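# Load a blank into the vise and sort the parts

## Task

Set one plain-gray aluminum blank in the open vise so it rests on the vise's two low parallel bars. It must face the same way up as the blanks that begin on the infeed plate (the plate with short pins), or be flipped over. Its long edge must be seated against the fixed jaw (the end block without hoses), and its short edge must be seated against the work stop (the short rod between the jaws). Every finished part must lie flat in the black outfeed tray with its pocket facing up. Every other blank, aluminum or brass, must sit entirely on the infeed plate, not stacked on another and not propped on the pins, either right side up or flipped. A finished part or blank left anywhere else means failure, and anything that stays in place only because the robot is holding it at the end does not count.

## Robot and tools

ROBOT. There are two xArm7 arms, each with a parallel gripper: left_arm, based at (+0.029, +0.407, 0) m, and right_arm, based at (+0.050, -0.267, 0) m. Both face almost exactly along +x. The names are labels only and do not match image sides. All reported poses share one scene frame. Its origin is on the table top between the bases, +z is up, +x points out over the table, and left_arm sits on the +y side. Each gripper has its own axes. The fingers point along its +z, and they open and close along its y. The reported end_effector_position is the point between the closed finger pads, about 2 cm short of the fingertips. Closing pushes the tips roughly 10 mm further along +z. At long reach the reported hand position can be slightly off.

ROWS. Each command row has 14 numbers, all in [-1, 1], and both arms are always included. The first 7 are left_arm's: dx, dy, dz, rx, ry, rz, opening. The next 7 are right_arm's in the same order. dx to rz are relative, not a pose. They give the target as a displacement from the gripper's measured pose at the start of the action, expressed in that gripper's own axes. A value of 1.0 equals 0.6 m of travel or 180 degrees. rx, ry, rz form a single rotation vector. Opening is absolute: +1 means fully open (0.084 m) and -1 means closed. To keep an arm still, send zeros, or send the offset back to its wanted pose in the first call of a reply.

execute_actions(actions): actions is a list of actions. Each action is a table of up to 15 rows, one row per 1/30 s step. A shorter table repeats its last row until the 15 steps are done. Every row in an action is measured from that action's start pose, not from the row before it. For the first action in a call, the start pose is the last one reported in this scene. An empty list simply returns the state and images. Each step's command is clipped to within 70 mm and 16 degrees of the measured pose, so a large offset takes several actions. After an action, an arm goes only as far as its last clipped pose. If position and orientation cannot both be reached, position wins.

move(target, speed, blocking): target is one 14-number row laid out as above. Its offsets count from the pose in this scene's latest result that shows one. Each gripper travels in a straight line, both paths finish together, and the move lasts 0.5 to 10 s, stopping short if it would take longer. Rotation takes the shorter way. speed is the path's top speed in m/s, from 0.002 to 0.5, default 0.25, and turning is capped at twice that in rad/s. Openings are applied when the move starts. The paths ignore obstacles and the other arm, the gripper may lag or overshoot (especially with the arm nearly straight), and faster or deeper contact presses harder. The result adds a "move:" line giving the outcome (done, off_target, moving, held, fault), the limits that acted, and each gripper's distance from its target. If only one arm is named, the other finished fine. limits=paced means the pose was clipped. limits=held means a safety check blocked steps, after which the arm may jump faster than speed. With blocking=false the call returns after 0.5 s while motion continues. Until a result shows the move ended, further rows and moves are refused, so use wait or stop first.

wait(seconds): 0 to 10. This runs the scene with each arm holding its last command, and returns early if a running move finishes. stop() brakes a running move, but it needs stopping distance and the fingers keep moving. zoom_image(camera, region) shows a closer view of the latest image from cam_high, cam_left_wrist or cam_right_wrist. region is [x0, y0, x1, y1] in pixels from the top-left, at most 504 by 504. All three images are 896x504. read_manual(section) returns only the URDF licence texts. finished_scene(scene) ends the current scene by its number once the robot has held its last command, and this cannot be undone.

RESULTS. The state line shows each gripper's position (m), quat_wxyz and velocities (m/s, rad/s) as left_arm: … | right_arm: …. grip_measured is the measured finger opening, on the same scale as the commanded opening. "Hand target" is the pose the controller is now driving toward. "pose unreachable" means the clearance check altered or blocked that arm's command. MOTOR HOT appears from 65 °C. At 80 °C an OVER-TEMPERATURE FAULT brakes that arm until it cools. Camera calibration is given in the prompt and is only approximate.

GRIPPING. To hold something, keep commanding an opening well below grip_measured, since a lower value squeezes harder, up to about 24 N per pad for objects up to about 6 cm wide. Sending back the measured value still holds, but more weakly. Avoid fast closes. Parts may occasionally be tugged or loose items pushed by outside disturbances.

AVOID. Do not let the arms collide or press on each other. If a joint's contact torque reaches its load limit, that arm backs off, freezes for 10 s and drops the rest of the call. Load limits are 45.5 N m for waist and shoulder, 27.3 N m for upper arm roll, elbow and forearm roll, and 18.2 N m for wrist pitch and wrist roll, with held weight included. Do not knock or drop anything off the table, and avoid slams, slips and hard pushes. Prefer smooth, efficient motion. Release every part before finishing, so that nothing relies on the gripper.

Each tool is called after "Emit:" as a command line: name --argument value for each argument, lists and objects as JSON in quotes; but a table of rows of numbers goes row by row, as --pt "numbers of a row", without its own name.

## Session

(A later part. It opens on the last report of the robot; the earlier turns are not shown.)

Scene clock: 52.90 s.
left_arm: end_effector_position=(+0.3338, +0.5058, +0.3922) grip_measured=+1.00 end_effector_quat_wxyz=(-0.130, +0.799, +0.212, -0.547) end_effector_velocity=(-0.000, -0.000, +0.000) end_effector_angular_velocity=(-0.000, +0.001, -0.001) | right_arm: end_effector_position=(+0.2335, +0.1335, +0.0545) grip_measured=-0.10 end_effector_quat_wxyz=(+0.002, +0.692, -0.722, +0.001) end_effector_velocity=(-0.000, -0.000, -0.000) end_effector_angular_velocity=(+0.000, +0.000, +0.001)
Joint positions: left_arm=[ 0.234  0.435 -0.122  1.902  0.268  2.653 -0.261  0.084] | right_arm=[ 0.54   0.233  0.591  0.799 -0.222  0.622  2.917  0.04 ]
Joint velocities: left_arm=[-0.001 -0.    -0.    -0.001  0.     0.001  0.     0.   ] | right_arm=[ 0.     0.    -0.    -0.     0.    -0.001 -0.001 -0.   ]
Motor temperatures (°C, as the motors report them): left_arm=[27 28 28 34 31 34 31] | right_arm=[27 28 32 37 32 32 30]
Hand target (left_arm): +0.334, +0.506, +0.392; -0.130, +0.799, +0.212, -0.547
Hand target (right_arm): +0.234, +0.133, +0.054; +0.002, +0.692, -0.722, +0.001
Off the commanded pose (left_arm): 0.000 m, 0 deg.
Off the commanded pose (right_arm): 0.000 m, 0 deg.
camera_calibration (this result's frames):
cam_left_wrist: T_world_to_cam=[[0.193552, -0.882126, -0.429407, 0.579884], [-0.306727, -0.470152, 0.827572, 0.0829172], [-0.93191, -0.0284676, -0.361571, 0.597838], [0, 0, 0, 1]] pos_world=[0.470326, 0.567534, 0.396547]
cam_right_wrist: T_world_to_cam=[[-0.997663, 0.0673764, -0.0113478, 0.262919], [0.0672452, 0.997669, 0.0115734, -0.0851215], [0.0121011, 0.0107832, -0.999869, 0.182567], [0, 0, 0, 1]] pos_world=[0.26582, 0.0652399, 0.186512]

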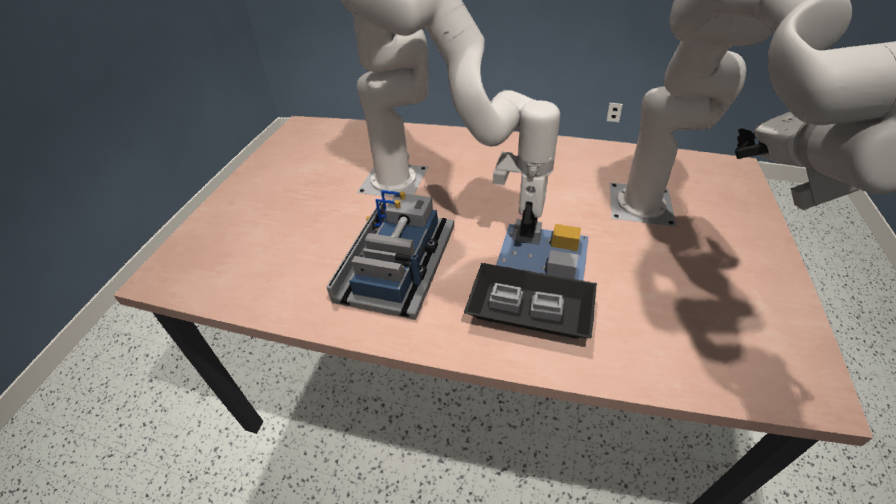

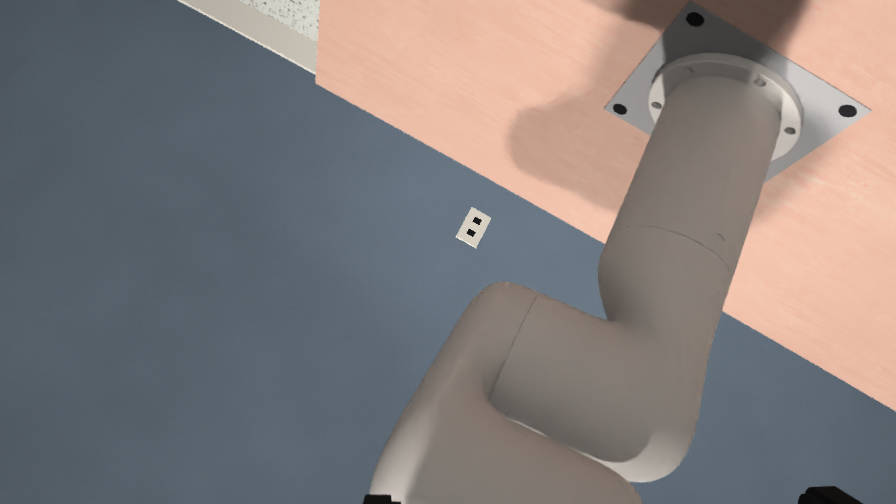

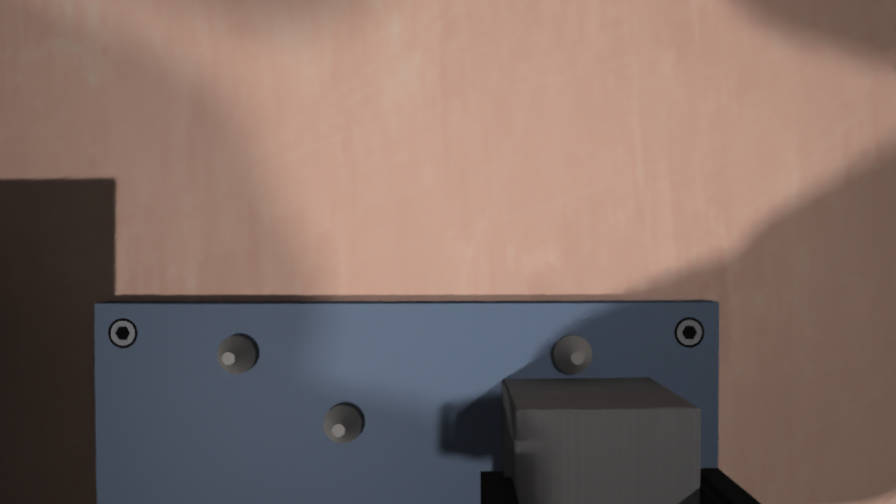

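Emit:
move --target '[0,0,0,0,0,0,1,0.03,0,-0.185,0,0,0,-0.7]'

Emit:
move --target '[0,0,0,0,0,0,1,0.4215,-0.346,0,0,0,-0.0077,-0.7]'

Scene clock: 59.00 s.
left_arm: end_effector_position=(+0.3338, +0.5058, +0.3922) grip_measured=+1.00 end_effector_quat_wxyz=(-0.130, +0.799, +0.212, -0.547) end_effector_velocity=(+0.000, -0.000, -0.000) end_effector_angular_velocity=(+0.000, -0.002, -0.000) | right_arm: end_effector_position=(+0.2328, +0.1159, +0.1649) grip_measured=-0.10 end_effector_quat_wxyz=(+0.003, +0.692, -0.722, +0.001) end_effector_velocity=(+0.001, +0.003, +0.006) end_effector_angular_velocity=(+0.011, -0.008, +0.002)
Joint positions: left_arm=[ 0.234  0.435 -0.122  1.902  0.268  2.653 -0.261  0.084] | right_arm=[ 0.488 -0.093  0.625  0.844  0.069  0.927  2.684  0.04 ]
Joint velocities: left_arm=[ 0.     0.    -0.     0.001 -0.    -0.001 -0.001  0.   ] | right_arm=[ 0.001 -0.008 -0.001  0.008  0.003  0.001 -0.003 -0.   ]
Motor temperatures (°C, as the motors report them): left_arm=[27 28 28 35 31 34 31] | right_arm=[27 28 32 37 32 32 30]
Hand target (left_arm): +0.334, +0.506, +0.392; -0.130, +0.799, +0.212, -0.547
Hand target (right_arm): +0.233, +0.116, +0.166; +0.002, +0.692, -0.722, +0.001
Off the commanded pose (left_arm): 0.000 m, 0 deg.
Off the commanded pose (right_arm): 0.001 m, 0 deg.
move: done
camera_calibration (this result's frames):
cam_left_wrist: T_world_to_cam=[[0.193552, -0.882126, -0.429407, 0.579884], [-0.306728, -0.470152, 0.827572, 0.0829174], [-0.93191, -0.0284674, -0.361572, 0.597838], [0, 0, 0, 1]] pos_world=[0.470326, 0.567534, 0.396547]
cam_right_wrist: T_world_to_cam=[[-0.997698, 0.067034, -0.0102234, 0.264452], [0.0669244, 0.997701, 0.0107088, -0.0686214], [0.0109177, 0.00999993, -0.99989, 0.29358], [0, 0, 0, 1]] pos_world=[0.26523, 0.0478006, 0.296987]

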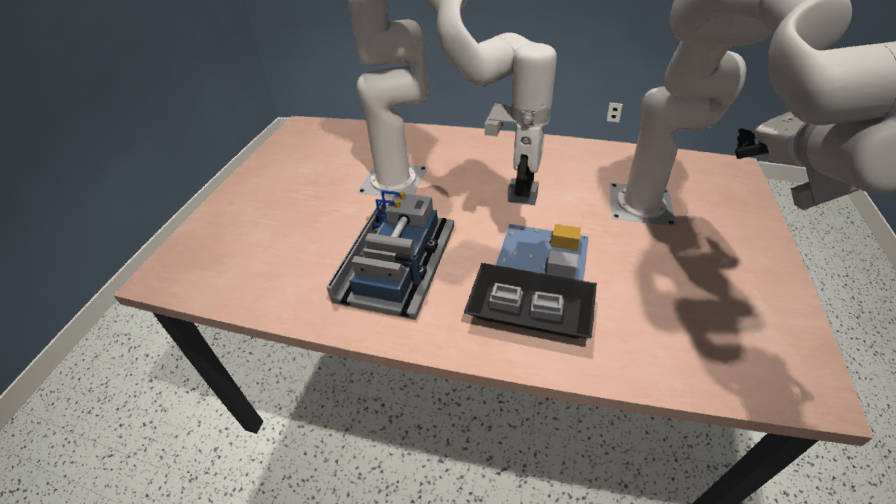

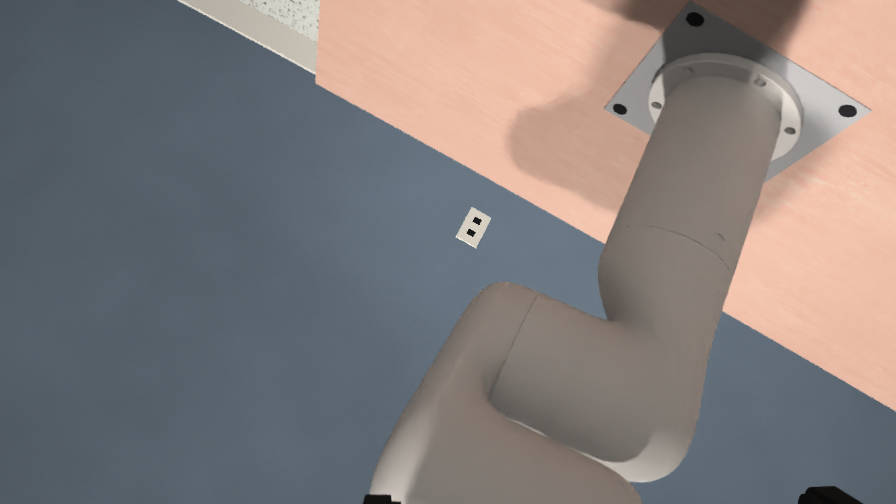

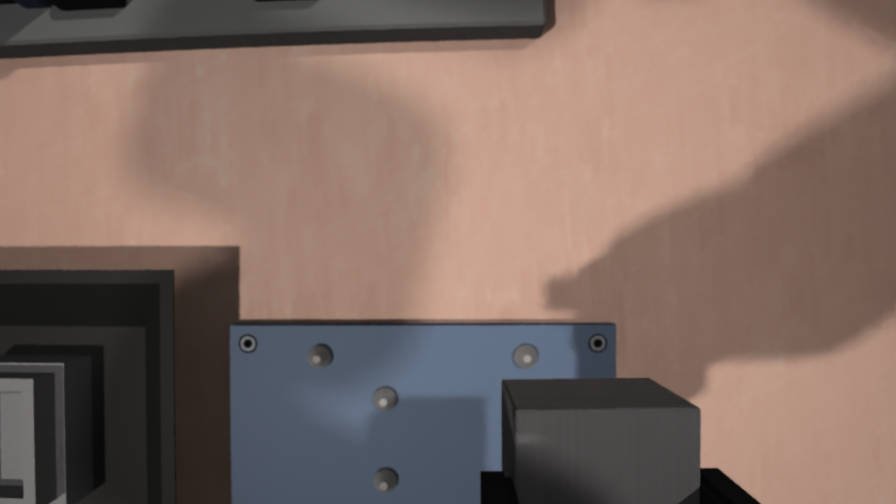

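Scene clock: 60.77 s.
left_arm: end_effector_position=(+0.3338, +0.5058, +0.3922) grip_measured=+1.00 end_effector_quat_wxyz=(-0.130, +0.799, +0.212, -0.547) end_effector_velocity=(+0.000, -0.001, +0.000) end_effector_angular_velocity=(-0.001, +0.000, -0.002) | right_arm: end_effector_position=(+0.4293, -0.1452, +0.1662) grip_measured=-0.10 end_effector_quat_wxyz=(+0.003, +0.701, -0.713, +0.002) end_effector_velocity=(+0.003, -0.004, +0.001) end_effector_angular_velocity=(+0.001, +0.000, -0.008)
Joint positions: left_arm=[ 0.234  0.435 -0.122  1.902  0.268  2.653 -0.261  0.084] | right_arm=[ 0.158 -0.165  0.149  0.754  0.023  0.921  1.881  0.04 ]
Joint velocities: left_arm=[-0.001 -0.    -0.     0.    -0.     0.001  0.001 -0.   ] | right_arm=[-0.006  0.003 -0.006  0.005 -0.     0.002 -0.004 -0.   ]
Motor temperatures (°C, as the motors report them): left_arm=[27 28 28 35 31 34 31] | right_arm=[27 28 32 37 32 32 30]
Hand target (left_arm): +0.334, +0.506, +0.392; -0.130, +0.799, +0.212, -0.547
Hand target (right_arm): +0.430, -0.146, +0.166; +0.003, +0.700, -0.714, +0.002
Off the commanded pose (left_arm): 0.000 m, 0 deg.
Off the commanded pose (right_arm): 0.001 m, 0 deg.
move: done
camera_calibration (this result's frames):
cam_left_wrist: T_world_to_cam=[[0.193552, -0.882126, -0.429407, 0.579884], [-0.306728, -0.470152, 0.827572, 0.0829174], [-0.93191, -0.0284674, -0.361571, 0.597838], [0, 0, 0, 1]] pos_world=[0.470326, 0.567534, 0.396547]
cam_right_wrist: T_world_to_cam=[[-0.999081, 0.0411518, -0.0119844, 0.475122], [0.0410423, 0.999115, 0.00924885, 0.190263], [0.0123544, 0.00874848, -0.999885, 0.294492], [0, 0, 0, 1]] pos_world=[0.463238, -0.212223, 0.298392]

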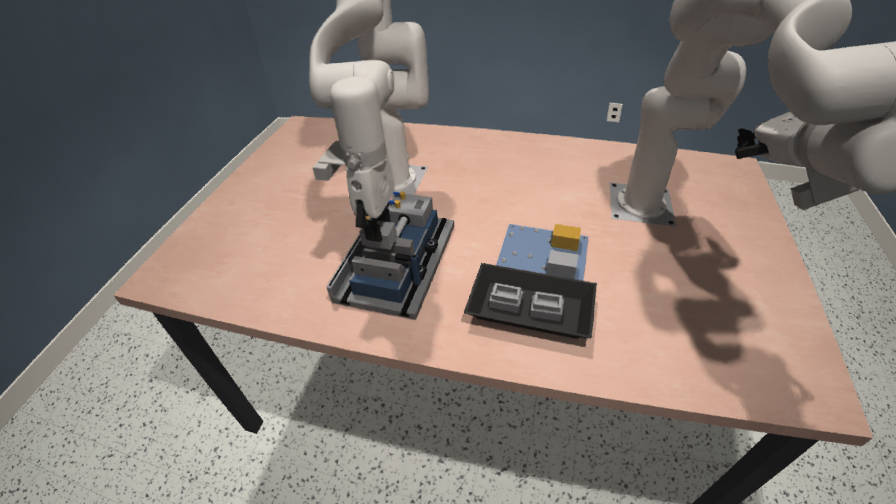

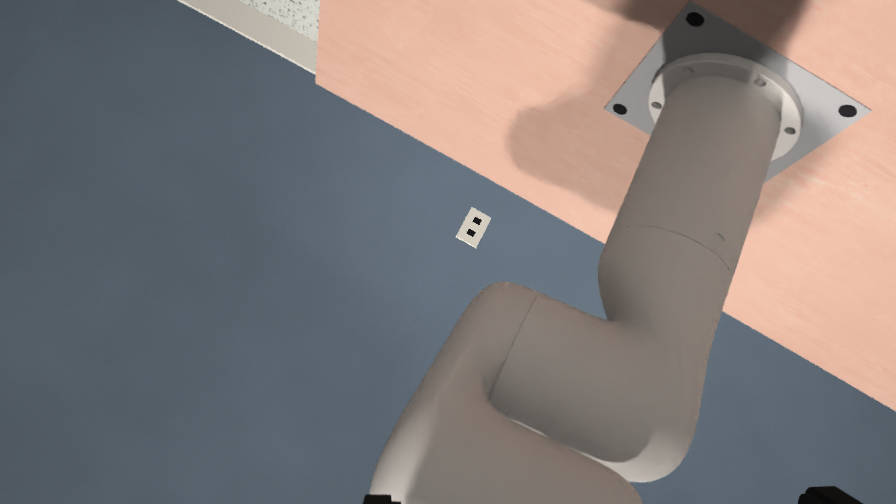

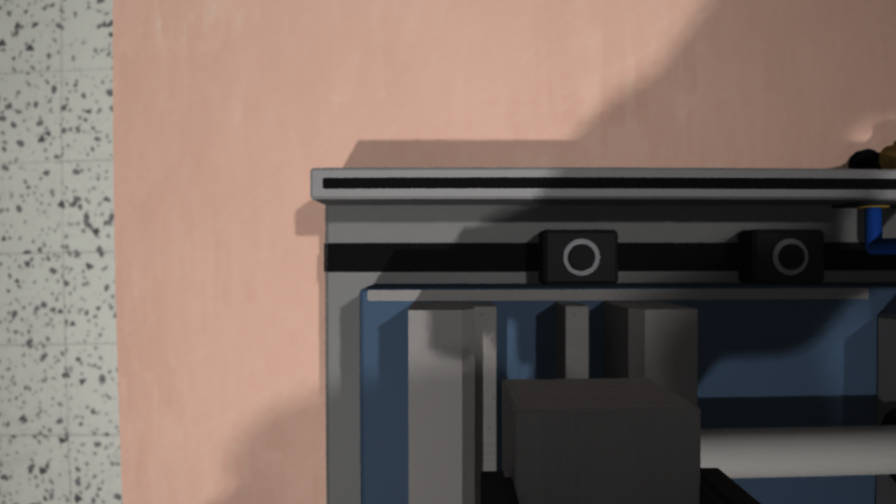

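Emit:
move --target '[0,0,0,0,0,0,1,0,0,0.072,0,0,0,-0.7]' --speed 0.05

Emit:
execute_actions --actions '[[[0,0,0,0,0,0,1,0,0,0.004,0,0,0,-0.7]],[[0,0,0,0,0,0,1,0,0,0.003,0,0,0,-0.7]]]'

Scene clock: 65.00 s.
left_arm: end_effector_position=(+0.3338, +0.5058, +0.3922) grip_measured=+1.00 end_effector_quat_wxyz=(-0.130, +0.799, +0.212, -0.547) end_effector_velocity=(-0.000, +0.000, +0.000) end_effector_angular_velocity=(+0.002, +0.001, +0.002) | right_arm: end_effector_position=(+0.4309, -0.1453, +0.1258) grip_measured=-0.09 end_effector_quat_wxyz=(+0.000, +0.701, -0.713, +0.004) end_effector_velocity=(-0.002, +0.001, -0.007) end_effector_angular_velocity=(+0.000, +0.004, +0.004)
Joint positions: left_arm=[ 0.234  0.435 -0.122  1.902  0.268  2.653 -0.261  0.084] | right_arm=[ 0.157 -0.092  0.152  0.698  0.01   0.786  1.891  0.04 ]
Joint velocities: left_arm=[ 0.    -0.     0.001 -0.     0.     0.001 -0.001 -0.   ] | right_arm=[ 0.003  0.012  0.001 -0.009 -0.001 -0.017  0.    -0.   ]
Motor temperatures (°C, as the motors report them): left_arm=[27 28 28 35 31 34 31] | right_arm=[27 27 32 38 32 32 30]
Hand target (left_arm): +0.334, +0.506, +0.392; -0.130, +0.799, +0.212, -0.547
Hand target (right_arm): +0.429, -0.146, +0.123; +0.003, +0.701, -0.713, +0.002
Off the commanded pose (left_arm): 0.000 m, 0 deg.
Off the commanded pose (right_arm): 0.003 m, 0 deg.
move: done
camera_calibration (this result's frames):
cam_left_wrist: T_world_to_cam=[[0.193553, -0.882126, -0.429407, 0.579884], [-0.306728, -0.470152, 0.827572, 0.0829174], [-0.93191, -0.0284675, -0.361572, 0.597838], [0, 0, 0, 1]] pos_world=[0.470326, 0.567534, 0.396548]
cam_right_wrist: T_world_to_cam=[[-0.998968, 0.0416545, -0.0181101, 0.477095], [0.041468, 0.999084, 0.0105521, 0.190365], [0.0185331, 0.00979024, -0.99978, 0.251639], [0, 0, 0, 1]] pos_world=[0.464044, -0.212527, 0.258216]

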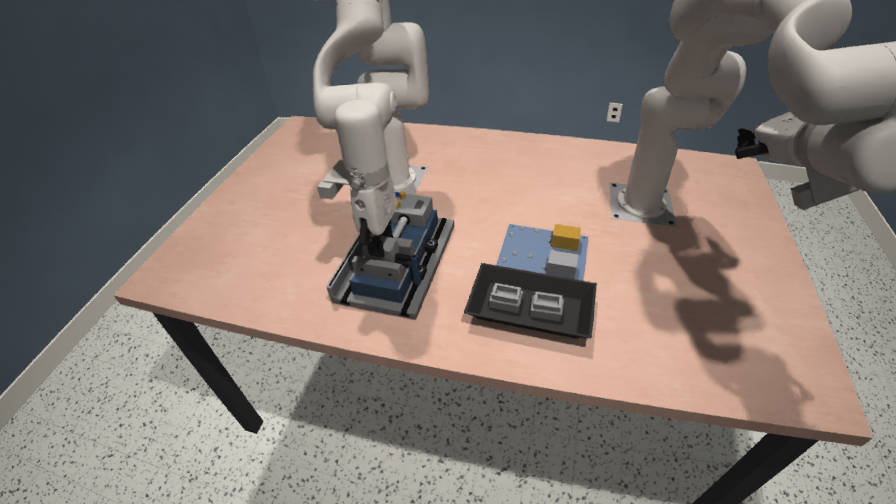

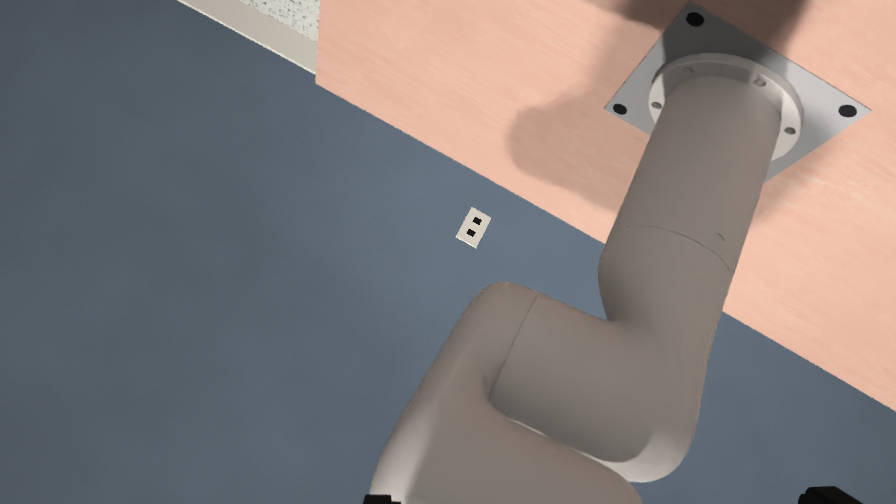

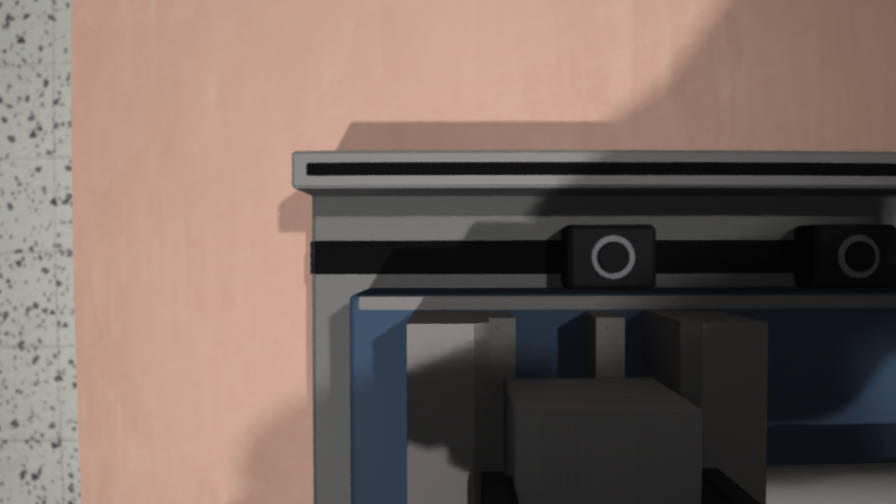

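Scene clock: 66.00 s.
left_arm: end_effector_position=(+0.3338, +0.5058, +0.3922) grip_measured=+1.00 end_effector_quat_wxyz=(-0.130, +0.799, +0.212, -0.547) end_effector_velocity=(+0.000, -0.001, +0.000) end_effector_angular_velocity=(-0.000, -0.001, -0.002) | right_arm: end_effector_position=(+0.4313, -0.1450, +0.1221) grip_measured=-0.09 end_effector_quat_wxyz=(-0.000, +0.701, -0.713, +0.004) end_effector_velocity=(-0.000, +0.000, -0.001) end_effector_angular_velocity=(-0.001, +0.001, +0.001)
Joint positions: left_arm=[ 0.234  0.435 -0.122  1.902  0.268  2.653 -0.261  0.084] | right_arm=[ 0.156 -0.084  0.153  0.693  0.008  0.772  1.892  0.04 ]
Joint velocities: left_arm=[-0.001 -0.    -0.001  0.001  0.     0.    -0.     0.   ] | right_arm=[ 0.001  0.001  0.    -0.001 -0.001 -0.001  0.001 -0.   ]
Motor temperatures (°C, as the motors report them): left_arm=[27 28 28 35 31 34 31] | right_arm=[27 27 32 38 32 32 30]
Hand target (left_arm): +0.334, +0.506, +0.392; -0.130, +0.799, +0.212, -0.547
Hand target (right_arm): +0.431, -0.145, +0.122; +0.000, +0.701, -0.713, +0.004
Off the commanded pose (left_arm): 0.000 m, 0 deg.
Off the commanded pose (right_arm): 0.000 m, 0 deg.
camera_calibration (this result's frames):
cam_left_wrist: T_world_to_cam=[[0.193553, -0.882126, -0.429407, 0.579884], [-0.306728, -0.470152, 0.827572, 0.0829175], [-0.93191, -0.0284676, -0.361572, 0.597838], [0, 0, 0, 1]] pos_world=[0.470326, 0.567534, 0.396548]
cam_right_wrist: T_world_to_cam=[[-0.99896, 0.0412322, -0.0194724, 0.477499], [0.0410227, 0.999097, 0.0110386, 0.190205], [0.01991, 0.0102283, -0.999749, 0.247337], [0, 0, 0, 1]] pos_world=[0.464275, -0.212251, 0.254474]

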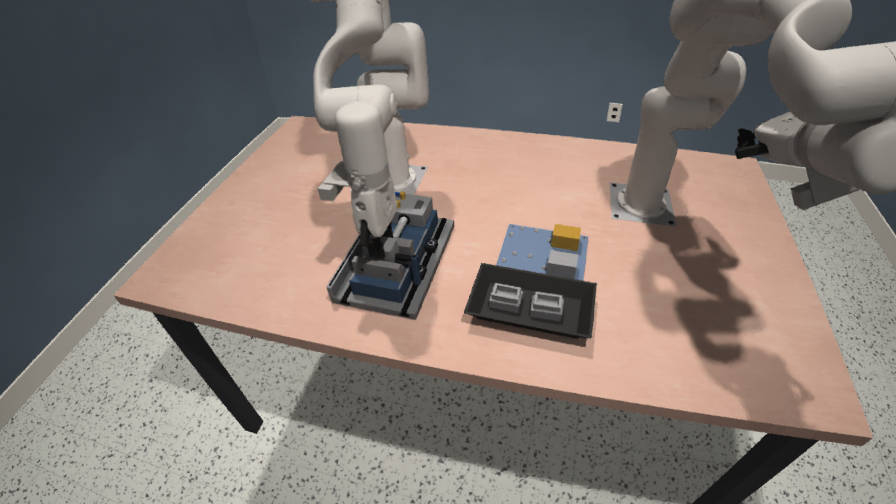

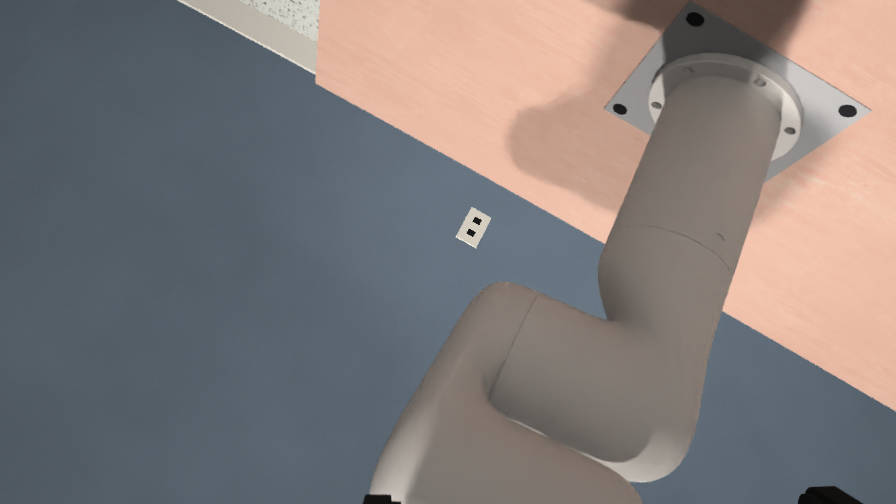

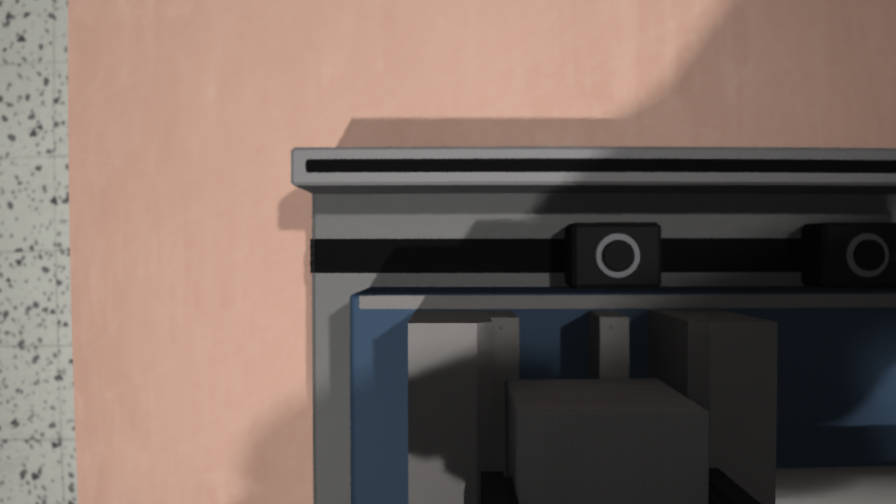

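Emit:
execute_actions --actions '[[[0,0,0,0,0,0,1,0,-0.005,0,-0.002,0,0,-0.7]],[[0,0,0,0,0,0,1,0,0,0.003,0,0,0,-0.7]]]'

Emit:
zoom_image --camera "cam_right_wrist" --region '[400, 290, 800, 504]'

Emit:
zoom_image --camera "cam_high" --region '[340, 210, 440, 290]'

Scene clock: 70.77 s.
left_arm: end_effector_position=(+0.3338, +0.5058, +0.3922) grip_measured=+1.00 end_effector_quat_wxyz=(-0.130, +0.799, +0.212, -0.547) end_effector_velocity=(-0.000, -0.000, +0.000) end_effector_angular_velocity=(+0.000, +0.001, -0.001) | right_arm: end_effector_position=(+0.4339, -0.1451, +0.1197) grip_measured=-0.09 end_effector_quat_wxyz=(+0.003, +0.701, -0.713, +0.001) end_effector_velocity=(-0.001, +0.000, -0.001) end_effector_angular_velocity=(-0.001, +0.001, +0.002)
Joint positions: left_arm=[ 0.234  0.435 -0.122  1.902  0.268  2.653 -0.261  0.084] | right_arm=[ 0.155 -0.066  0.151  0.706  0.007  0.775  1.89   0.04 ]
Joint velocities: left_arm=[-0.     0.    -0.001  0.     0.     0.001 -0.     0.   ] | right_arm=[ 0.001  0.001  0.001 -0.    -0.     0.    -0.001  0.   ]
Motor temperatures (°C, as the motors report them): left_arm=[27 28 28 35 31 34 31] | right_arm=[27 27 32 37 32 32 30]
Hand target (left_arm): +0.334, +0.506, +0.392; -0.130, +0.799, +0.212, -0.547
Hand target (right_arm): +0.433, -0.145, +0.119; +0.003, +0.701, -0.713, +0.001
Off the commanded pose (left_arm): 0.000 m, 0 deg.
Off the commanded pose (right_arm): 0.001 m, 0 deg.
camera_calibration (this result's frames):
cam_left_wrist: T_world_to_cam=[[0.193552, -0.882126, -0.429407, 0.579884], [-0.306727, -0.470152, 0.827572, 0.082917], [-0.93191, -0.0284675, -0.361571, 0.597838], [0, 0, 0, 1]] pos_world=[0.470326, 0.567534, 0.396548]
cam_right_wrist: T_world_to_cam=[[-0.999072, 0.0413788, -0.0119226, 0.479218], [0.0412532, 0.999093, 0.0105907, 0.19021], [0.01235, 0.010089, -0.999873, 0.248138], [0, 0, 0, 1]] pos_world=[0.467862, -0.212371, 0.251806]

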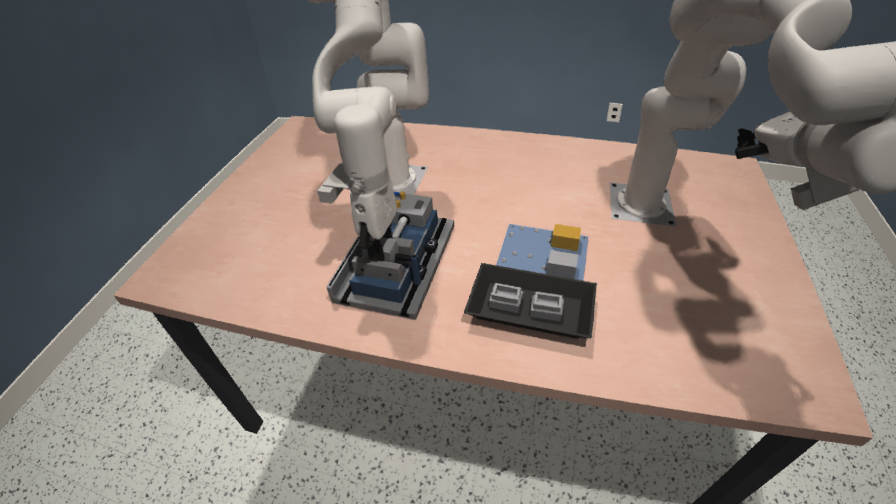

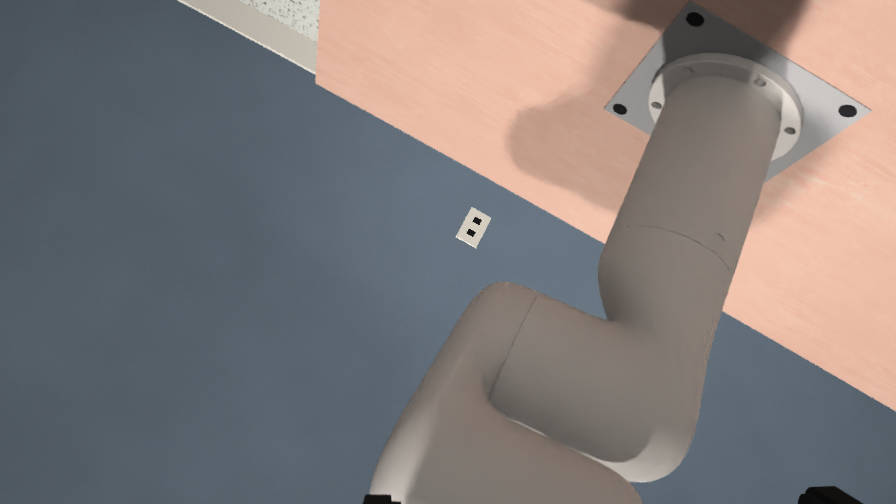

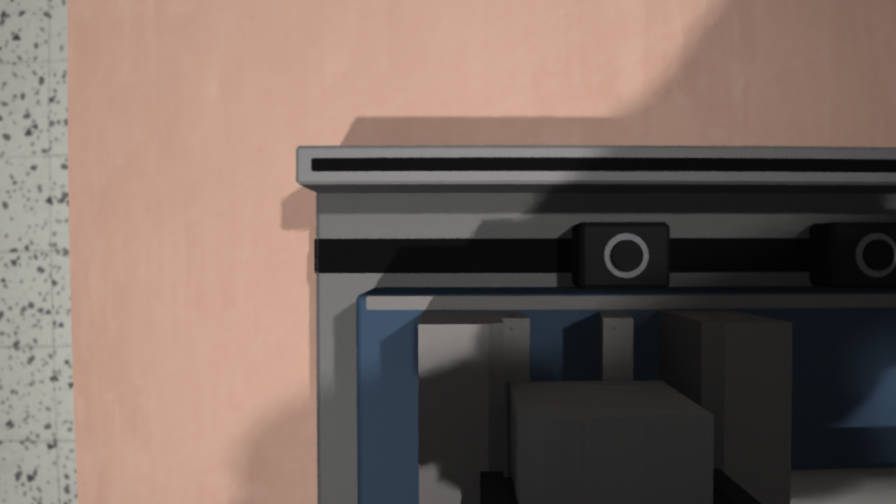

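Region (400, 290, 800, 504) of cam_right_wrist's 896x504 image, scaled by 1.260, with more detail than that image has; it fills the top 270 rows of this view, and the rest is white.

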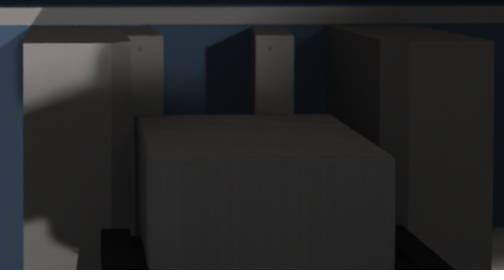

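Region (340, 210, 440, 290) of cam_high's 896x504 image, scaled by 5.040, with more detail than that image has; it fills the top 403 rows of this view, and the rest is white.

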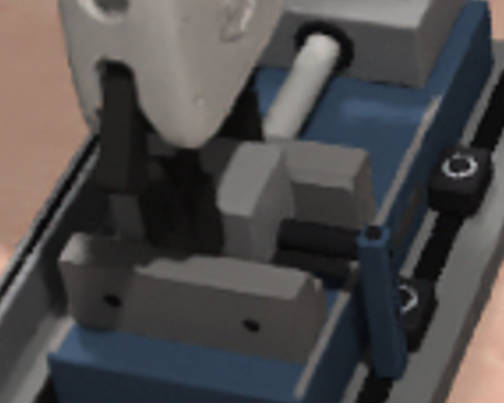

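Emit:
execute_actions --actions '[[[0,0,0,0,0,0,1,-0.005,-0.003,0,0,0,0,-0.7]],[[0,0,0,0,0,0,1,-0.005,-0.002,0,0,0,0,-0.7]],[[0,0,0,0,0,0,1,-0.005,-0.002,0,0,0,0,-0.7]],[[0,0,0,0,0,0,1,0,0,0,0,0,0,-0.09]],[[0,0,0,0,0,0,1,0,0,0,0,0,0,0.4]]]'

Scene clock: 80.43 s.
left_arm: end_effector_position=(+0.3338, +0.5058, +0.3922) grip_measured=+1.00 end_effector_quat_wxyz=(-0.130, +0.799, +0.212, -0.547) end_effector_velocity=(+0.000, +0.000, -0.000) end_effector_angular_velocity=(-0.001, -0.001, -0.000) | right_arm: end_effector_position=(+0.4366, -0.1381, +0.1185) grip_measured=+0.39 end_effector_quat_wxyz=(+0.006, +0.700, -0.714, -0.000) end_effector_velocity=(-0.001, -0.003, +0.001) end_effector_angular_velocity=(-0.003, +0.002, -0.003)
Joint positions: left_arm=[ 0.234  0.435 -0.122  1.902  0.268  2.653 -0.261  0.084] | right_arm=[ 0.162 -0.044  0.159  0.728  0.003  0.782  1.911  0.061]
Joint velocities: left_arm=[ 0.001  0.    -0.001 -0.     0.    -0.001  0.     0.   ] | right_arm=[-0.002 -0.005 -0.004 -0.002 -0.002  0.006 -0.001  0.   ]
Motor temperatures (°C, as the motors report them): left_arm=[27 28 28 35 31 34 31] | right_arm=[27 27 32 37 32 32 30]
Hand target (left_arm): +0.334, +0.506, +0.392; -0.130, +0.799, +0.212, -0.547
Hand target (right_arm): +0.437, -0.139, +0.119; +0.006, +0.700, -0.714, +0.000
Off the commanded pose (left_arm): 0.000 m, 0 deg.
Off the commanded pose (right_arm): 0.001 m, 0 deg.
camera_calibration (this result's frames):
cam_left_wrist: T_world_to_cam=[[0.193552, -0.882126, -0.429407, 0.579884], [-0.306727, -0.470152, 0.827572, 0.0829168], [-0.93191, -0.0284677, -0.361571, 0.597838], [0, 0, 0, 1]] pos_world=[0.470326, 0.567534, 0.396547]
cam_right_wrist: T_world_to_cam=[[-0.999015, 0.0440114, -0.00560873, 0.481198], [0.0439665, 0.999002, 0.00788736, 0.182161], [0.00595026, 0.007633, -0.999953, 0.249331], [0, 0, 0, 1]] pos_world=[0.471231, -0.20506, 0.250582]

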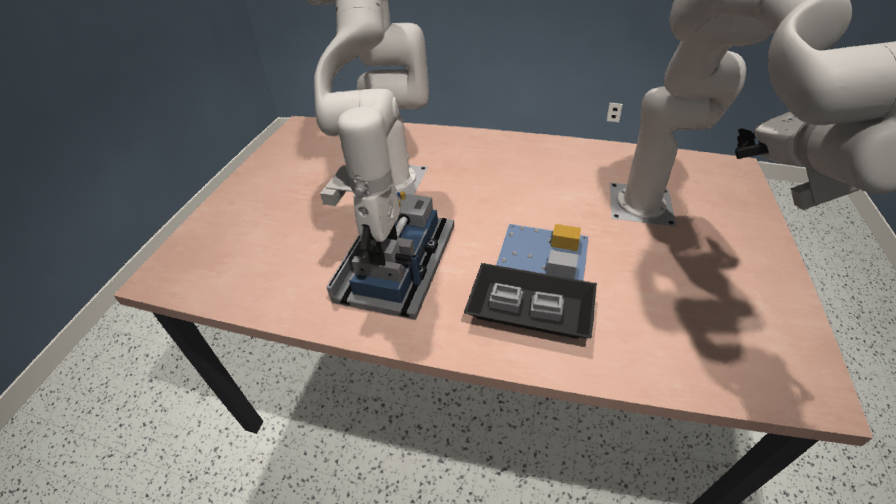

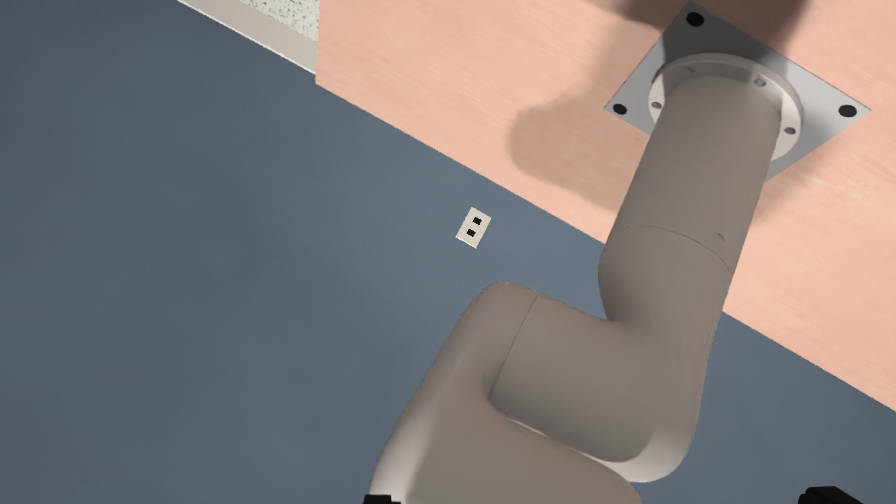

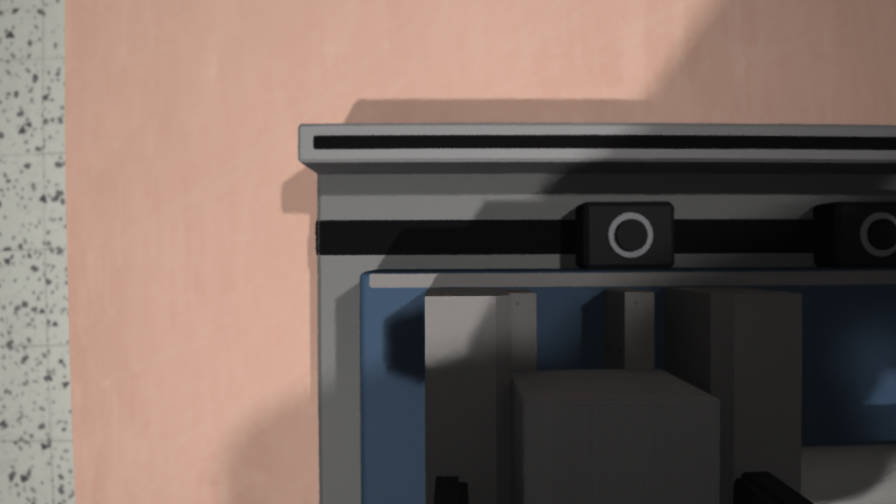

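Emit:
execute_actions --actions '[[[0,0,0,0,0,0,1,0,-0.012,-0.001,0,0,0,0.4]],[[0,0,0,0,0,0,1,-0.001,-0.006,0,0,0,0,0.4]],[[0,0,0,0,0,0,1,-0.001,-0.005,0,0,0,0,0.4]],[[0,0,0,0,0,0,1,-0.001,-0.005,0,0,0,0,0.4]]]'

Emit:
execute_actions --actions '[[[0,0,0,0,0,0,1,0,0.016,0,0,0,0,0.4]],[[0,0,0,0,0,0,1,0,0,-0.055,0,0,0,0.4]],[[0,0,0,0,0,0,1,0.09,0,0,0,0,0,-1]],[[0,0,0,0,0,0,1,0,0,0,0,0,0,-1]]]'

Scene clock: 87.17 s.
left_arm: end_effector_position=(+0.3338, +0.5058, +0.3922) grip_measured=+1.00 end_effector_quat_wxyz=(-0.130, +0.799, +0.212, -0.547) end_effector_velocity=(-0.000, +0.000, +0.000) end_effector_angular_velocity=(-0.001, +0.000, +0.001) | right_arm: end_effector_position=(+0.4485, -0.1374, +0.1171) grip_measured=+0.43 end_effector_quat_wxyz=(+0.013, +0.701, -0.713, -0.004) end_effector_velocity=(+0.001, +0.000, +0.000) end_effector_angular_velocity=(+0.001, -0.001, -0.001)
Joint positions: left_arm=[ 0.234  0.435 -0.122  1.902  0.268  2.653 -0.261  0.084] | right_arm=[ 0.157  0.005  0.156  0.784 -0.008  0.806  1.91   0.062]
Joint velocities: left_arm=[ 0.001 -0.     0.001  0.     0.     0.     0.002  0.   ] | right_arm=[-0.     0.001 -0.     0.001 -0.    -0.001 -0.     0.001]
Motor temperatures (°C, as the motors report them): left_arm=[27 29 28 35 31 34 31] | right_arm=[27 27 32 37 32 32 30]
Hand target (left_arm): +0.334, +0.506, +0.392; -0.130, +0.799, +0.212, -0.547
Hand target (right_arm): +0.451, -0.137, +0.118; +0.009, +0.700, -0.714, -0.002
Off the commanded pose (left_arm): 0.000 m, 0 deg.
Off the commanded pose (right_arm): 0.002 m, 1 deg.
camera_calibration (this result's frames):
cam_left_wrist: T_world_to_cam=[[0.193552, -0.882126, -0.429407, 0.579884], [-0.306726, -0.470152, 0.827572, 0.0829168], [-0.93191, -0.0284677, -0.36157, 0.597838], [0, 0, 0, 1]] pos_world=[0.470326, 0.567534, 0.396547]
cam_right_wrist: T_world_to_cam=[[-0.999044, 0.0425312, 0.0100609, 0.491006], [0.0425537, 0.999092, 0.00202963, 0.182286], [-0.00996539, 0.00245581, -0.999947, 0.254253], [0, 0, 0, 1]] pos_world=[0.485314, -0.203628, 0.248929]

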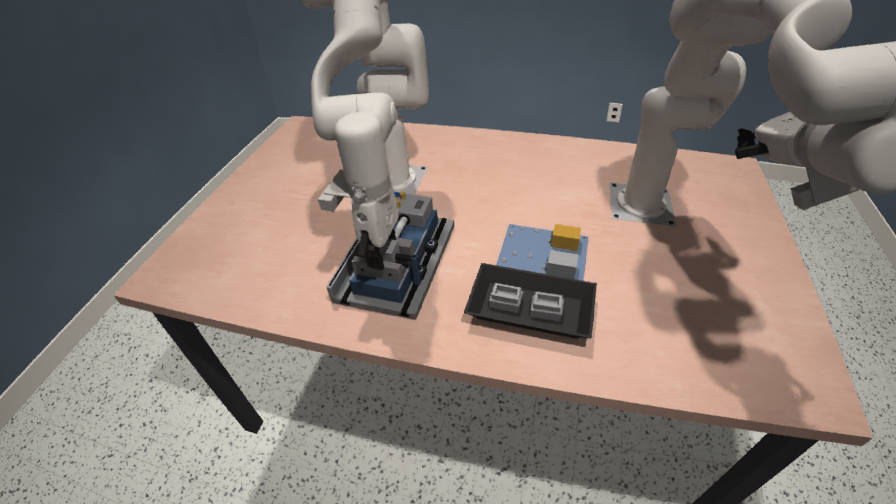

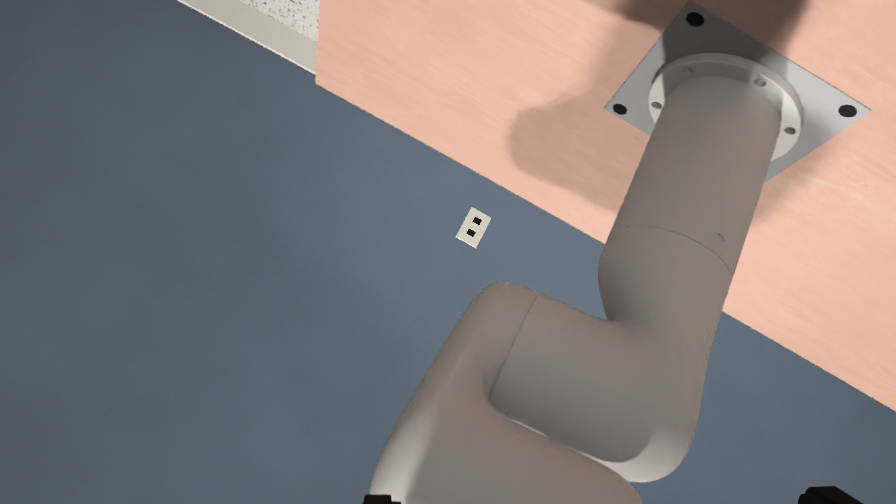

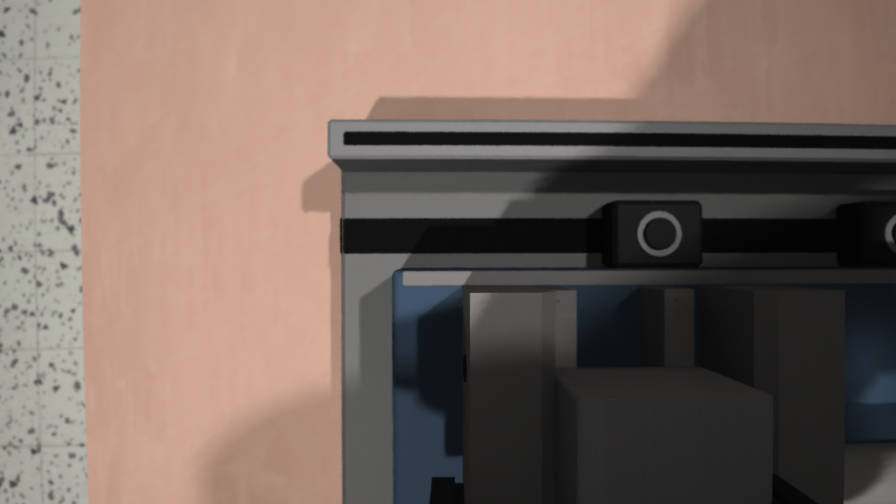

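Scene clock: 89.17 s.
left_arm: end_effector_position=(+0.3338, +0.5058, +0.3922) grip_measured=+1.00 end_effector_quat_wxyz=(-0.130, +0.799, +0.212, -0.547) end_effector_velocity=(-0.000, +0.001, -0.000) end_effector_angular_velocity=(+0.000, +0.000, +0.002) | right_arm: end_effector_position=(+0.4389, -0.1901, +0.1506) grip_measured=-1.00 end_effector_quat_wxyz=(+0.013, +0.701, -0.713, -0.004) end_effector_velocity=(+0.001, -0.001, +0.000) end_effector_angular_velocity=(+0.000, -0.001, -0.001)
Joint positions: left_arm=[ 0.234  0.435 -0.122  1.902  0.268  2.653 -0.261  0.084] | right_arm=[ 0.104 -0.129  0.09   0.746  0.004  0.9    1.781  0.   ]
Joint velocities: left_arm=[ 0.001 -0.     0.001 -0.     0.    -0.     0.     0.   ] | right_arm=[-0.002  0.     0.     0.001 -0.     0.    -0.     0.   ]
Motor temperatures (°C, as the motors report them): left_arm=[27 29 28 35 31 34 31] | right_arm=[27 27 32 38 32 32 30]
Hand target (left_arm): +0.334, +0.506, +0.392; -0.130, +0.799, +0.212, -0.547
Hand target (right_arm): +0.439, -0.190, +0.151; +0.013, +0.701, -0.713, -0.004
Off the commanded pose (left_arm): 0.000 m, 0 deg.
Off the commanded pose (right_arm): 0.000 m, 0 deg.
camera_calibration (this result's frames):
cam_left_wrist: T_world_to_cam=[[0.193552, -0.882126, -0.429407, 0.579884], [-0.306727, -0.470152, 0.827573, 0.0829168], [-0.93191, -0.0284677, -0.36157, 0.597837], [0, 0, 0, 1]] pos_world=[0.470326, 0.567534, 0.396547]
cam_right_wrist: T_world_to_cam=[[-0.999087, 0.0415192, 0.0100573, 0.483171], [0.0415401, 0.999135, 0.00188216, 0.235841], [-0.00997044, 0.00229823, -0.999948, 0.28779], [0, 0, 0, 1]] pos_world=[0.475803, -0.256359, 0.282472]

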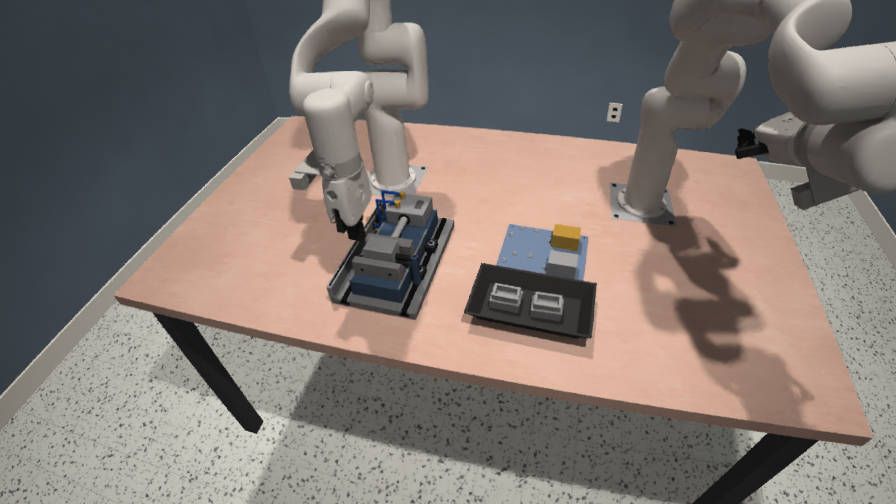

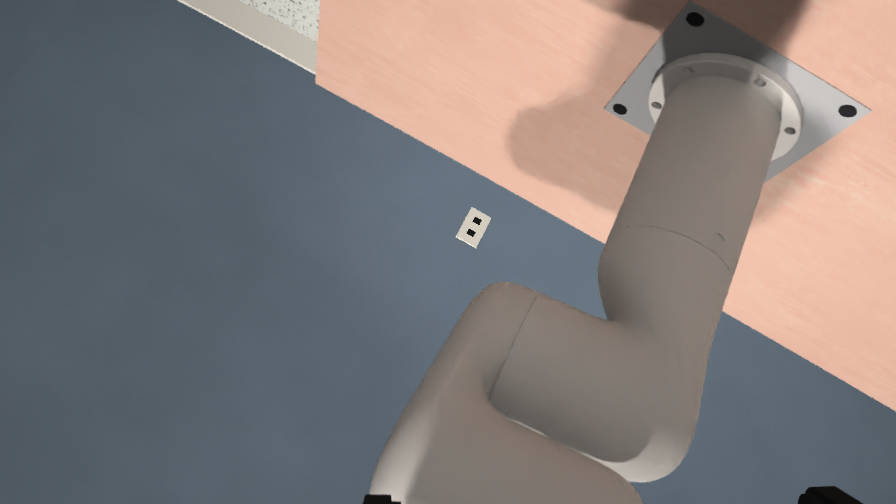

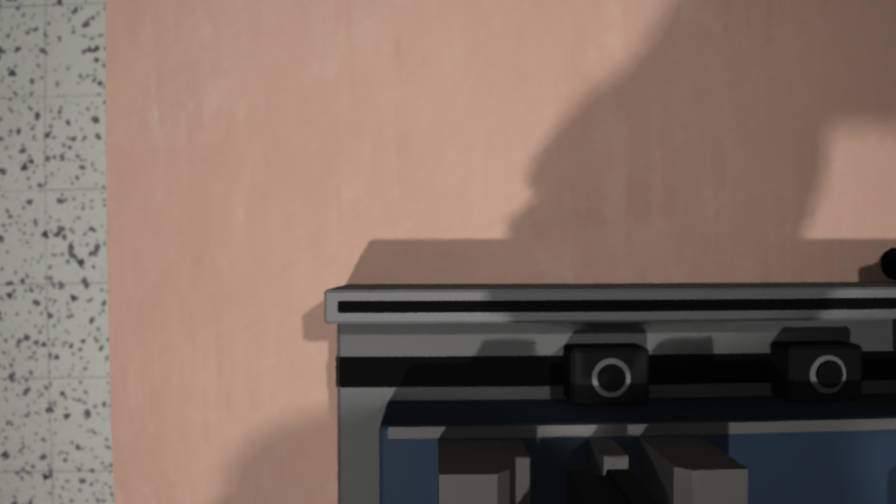

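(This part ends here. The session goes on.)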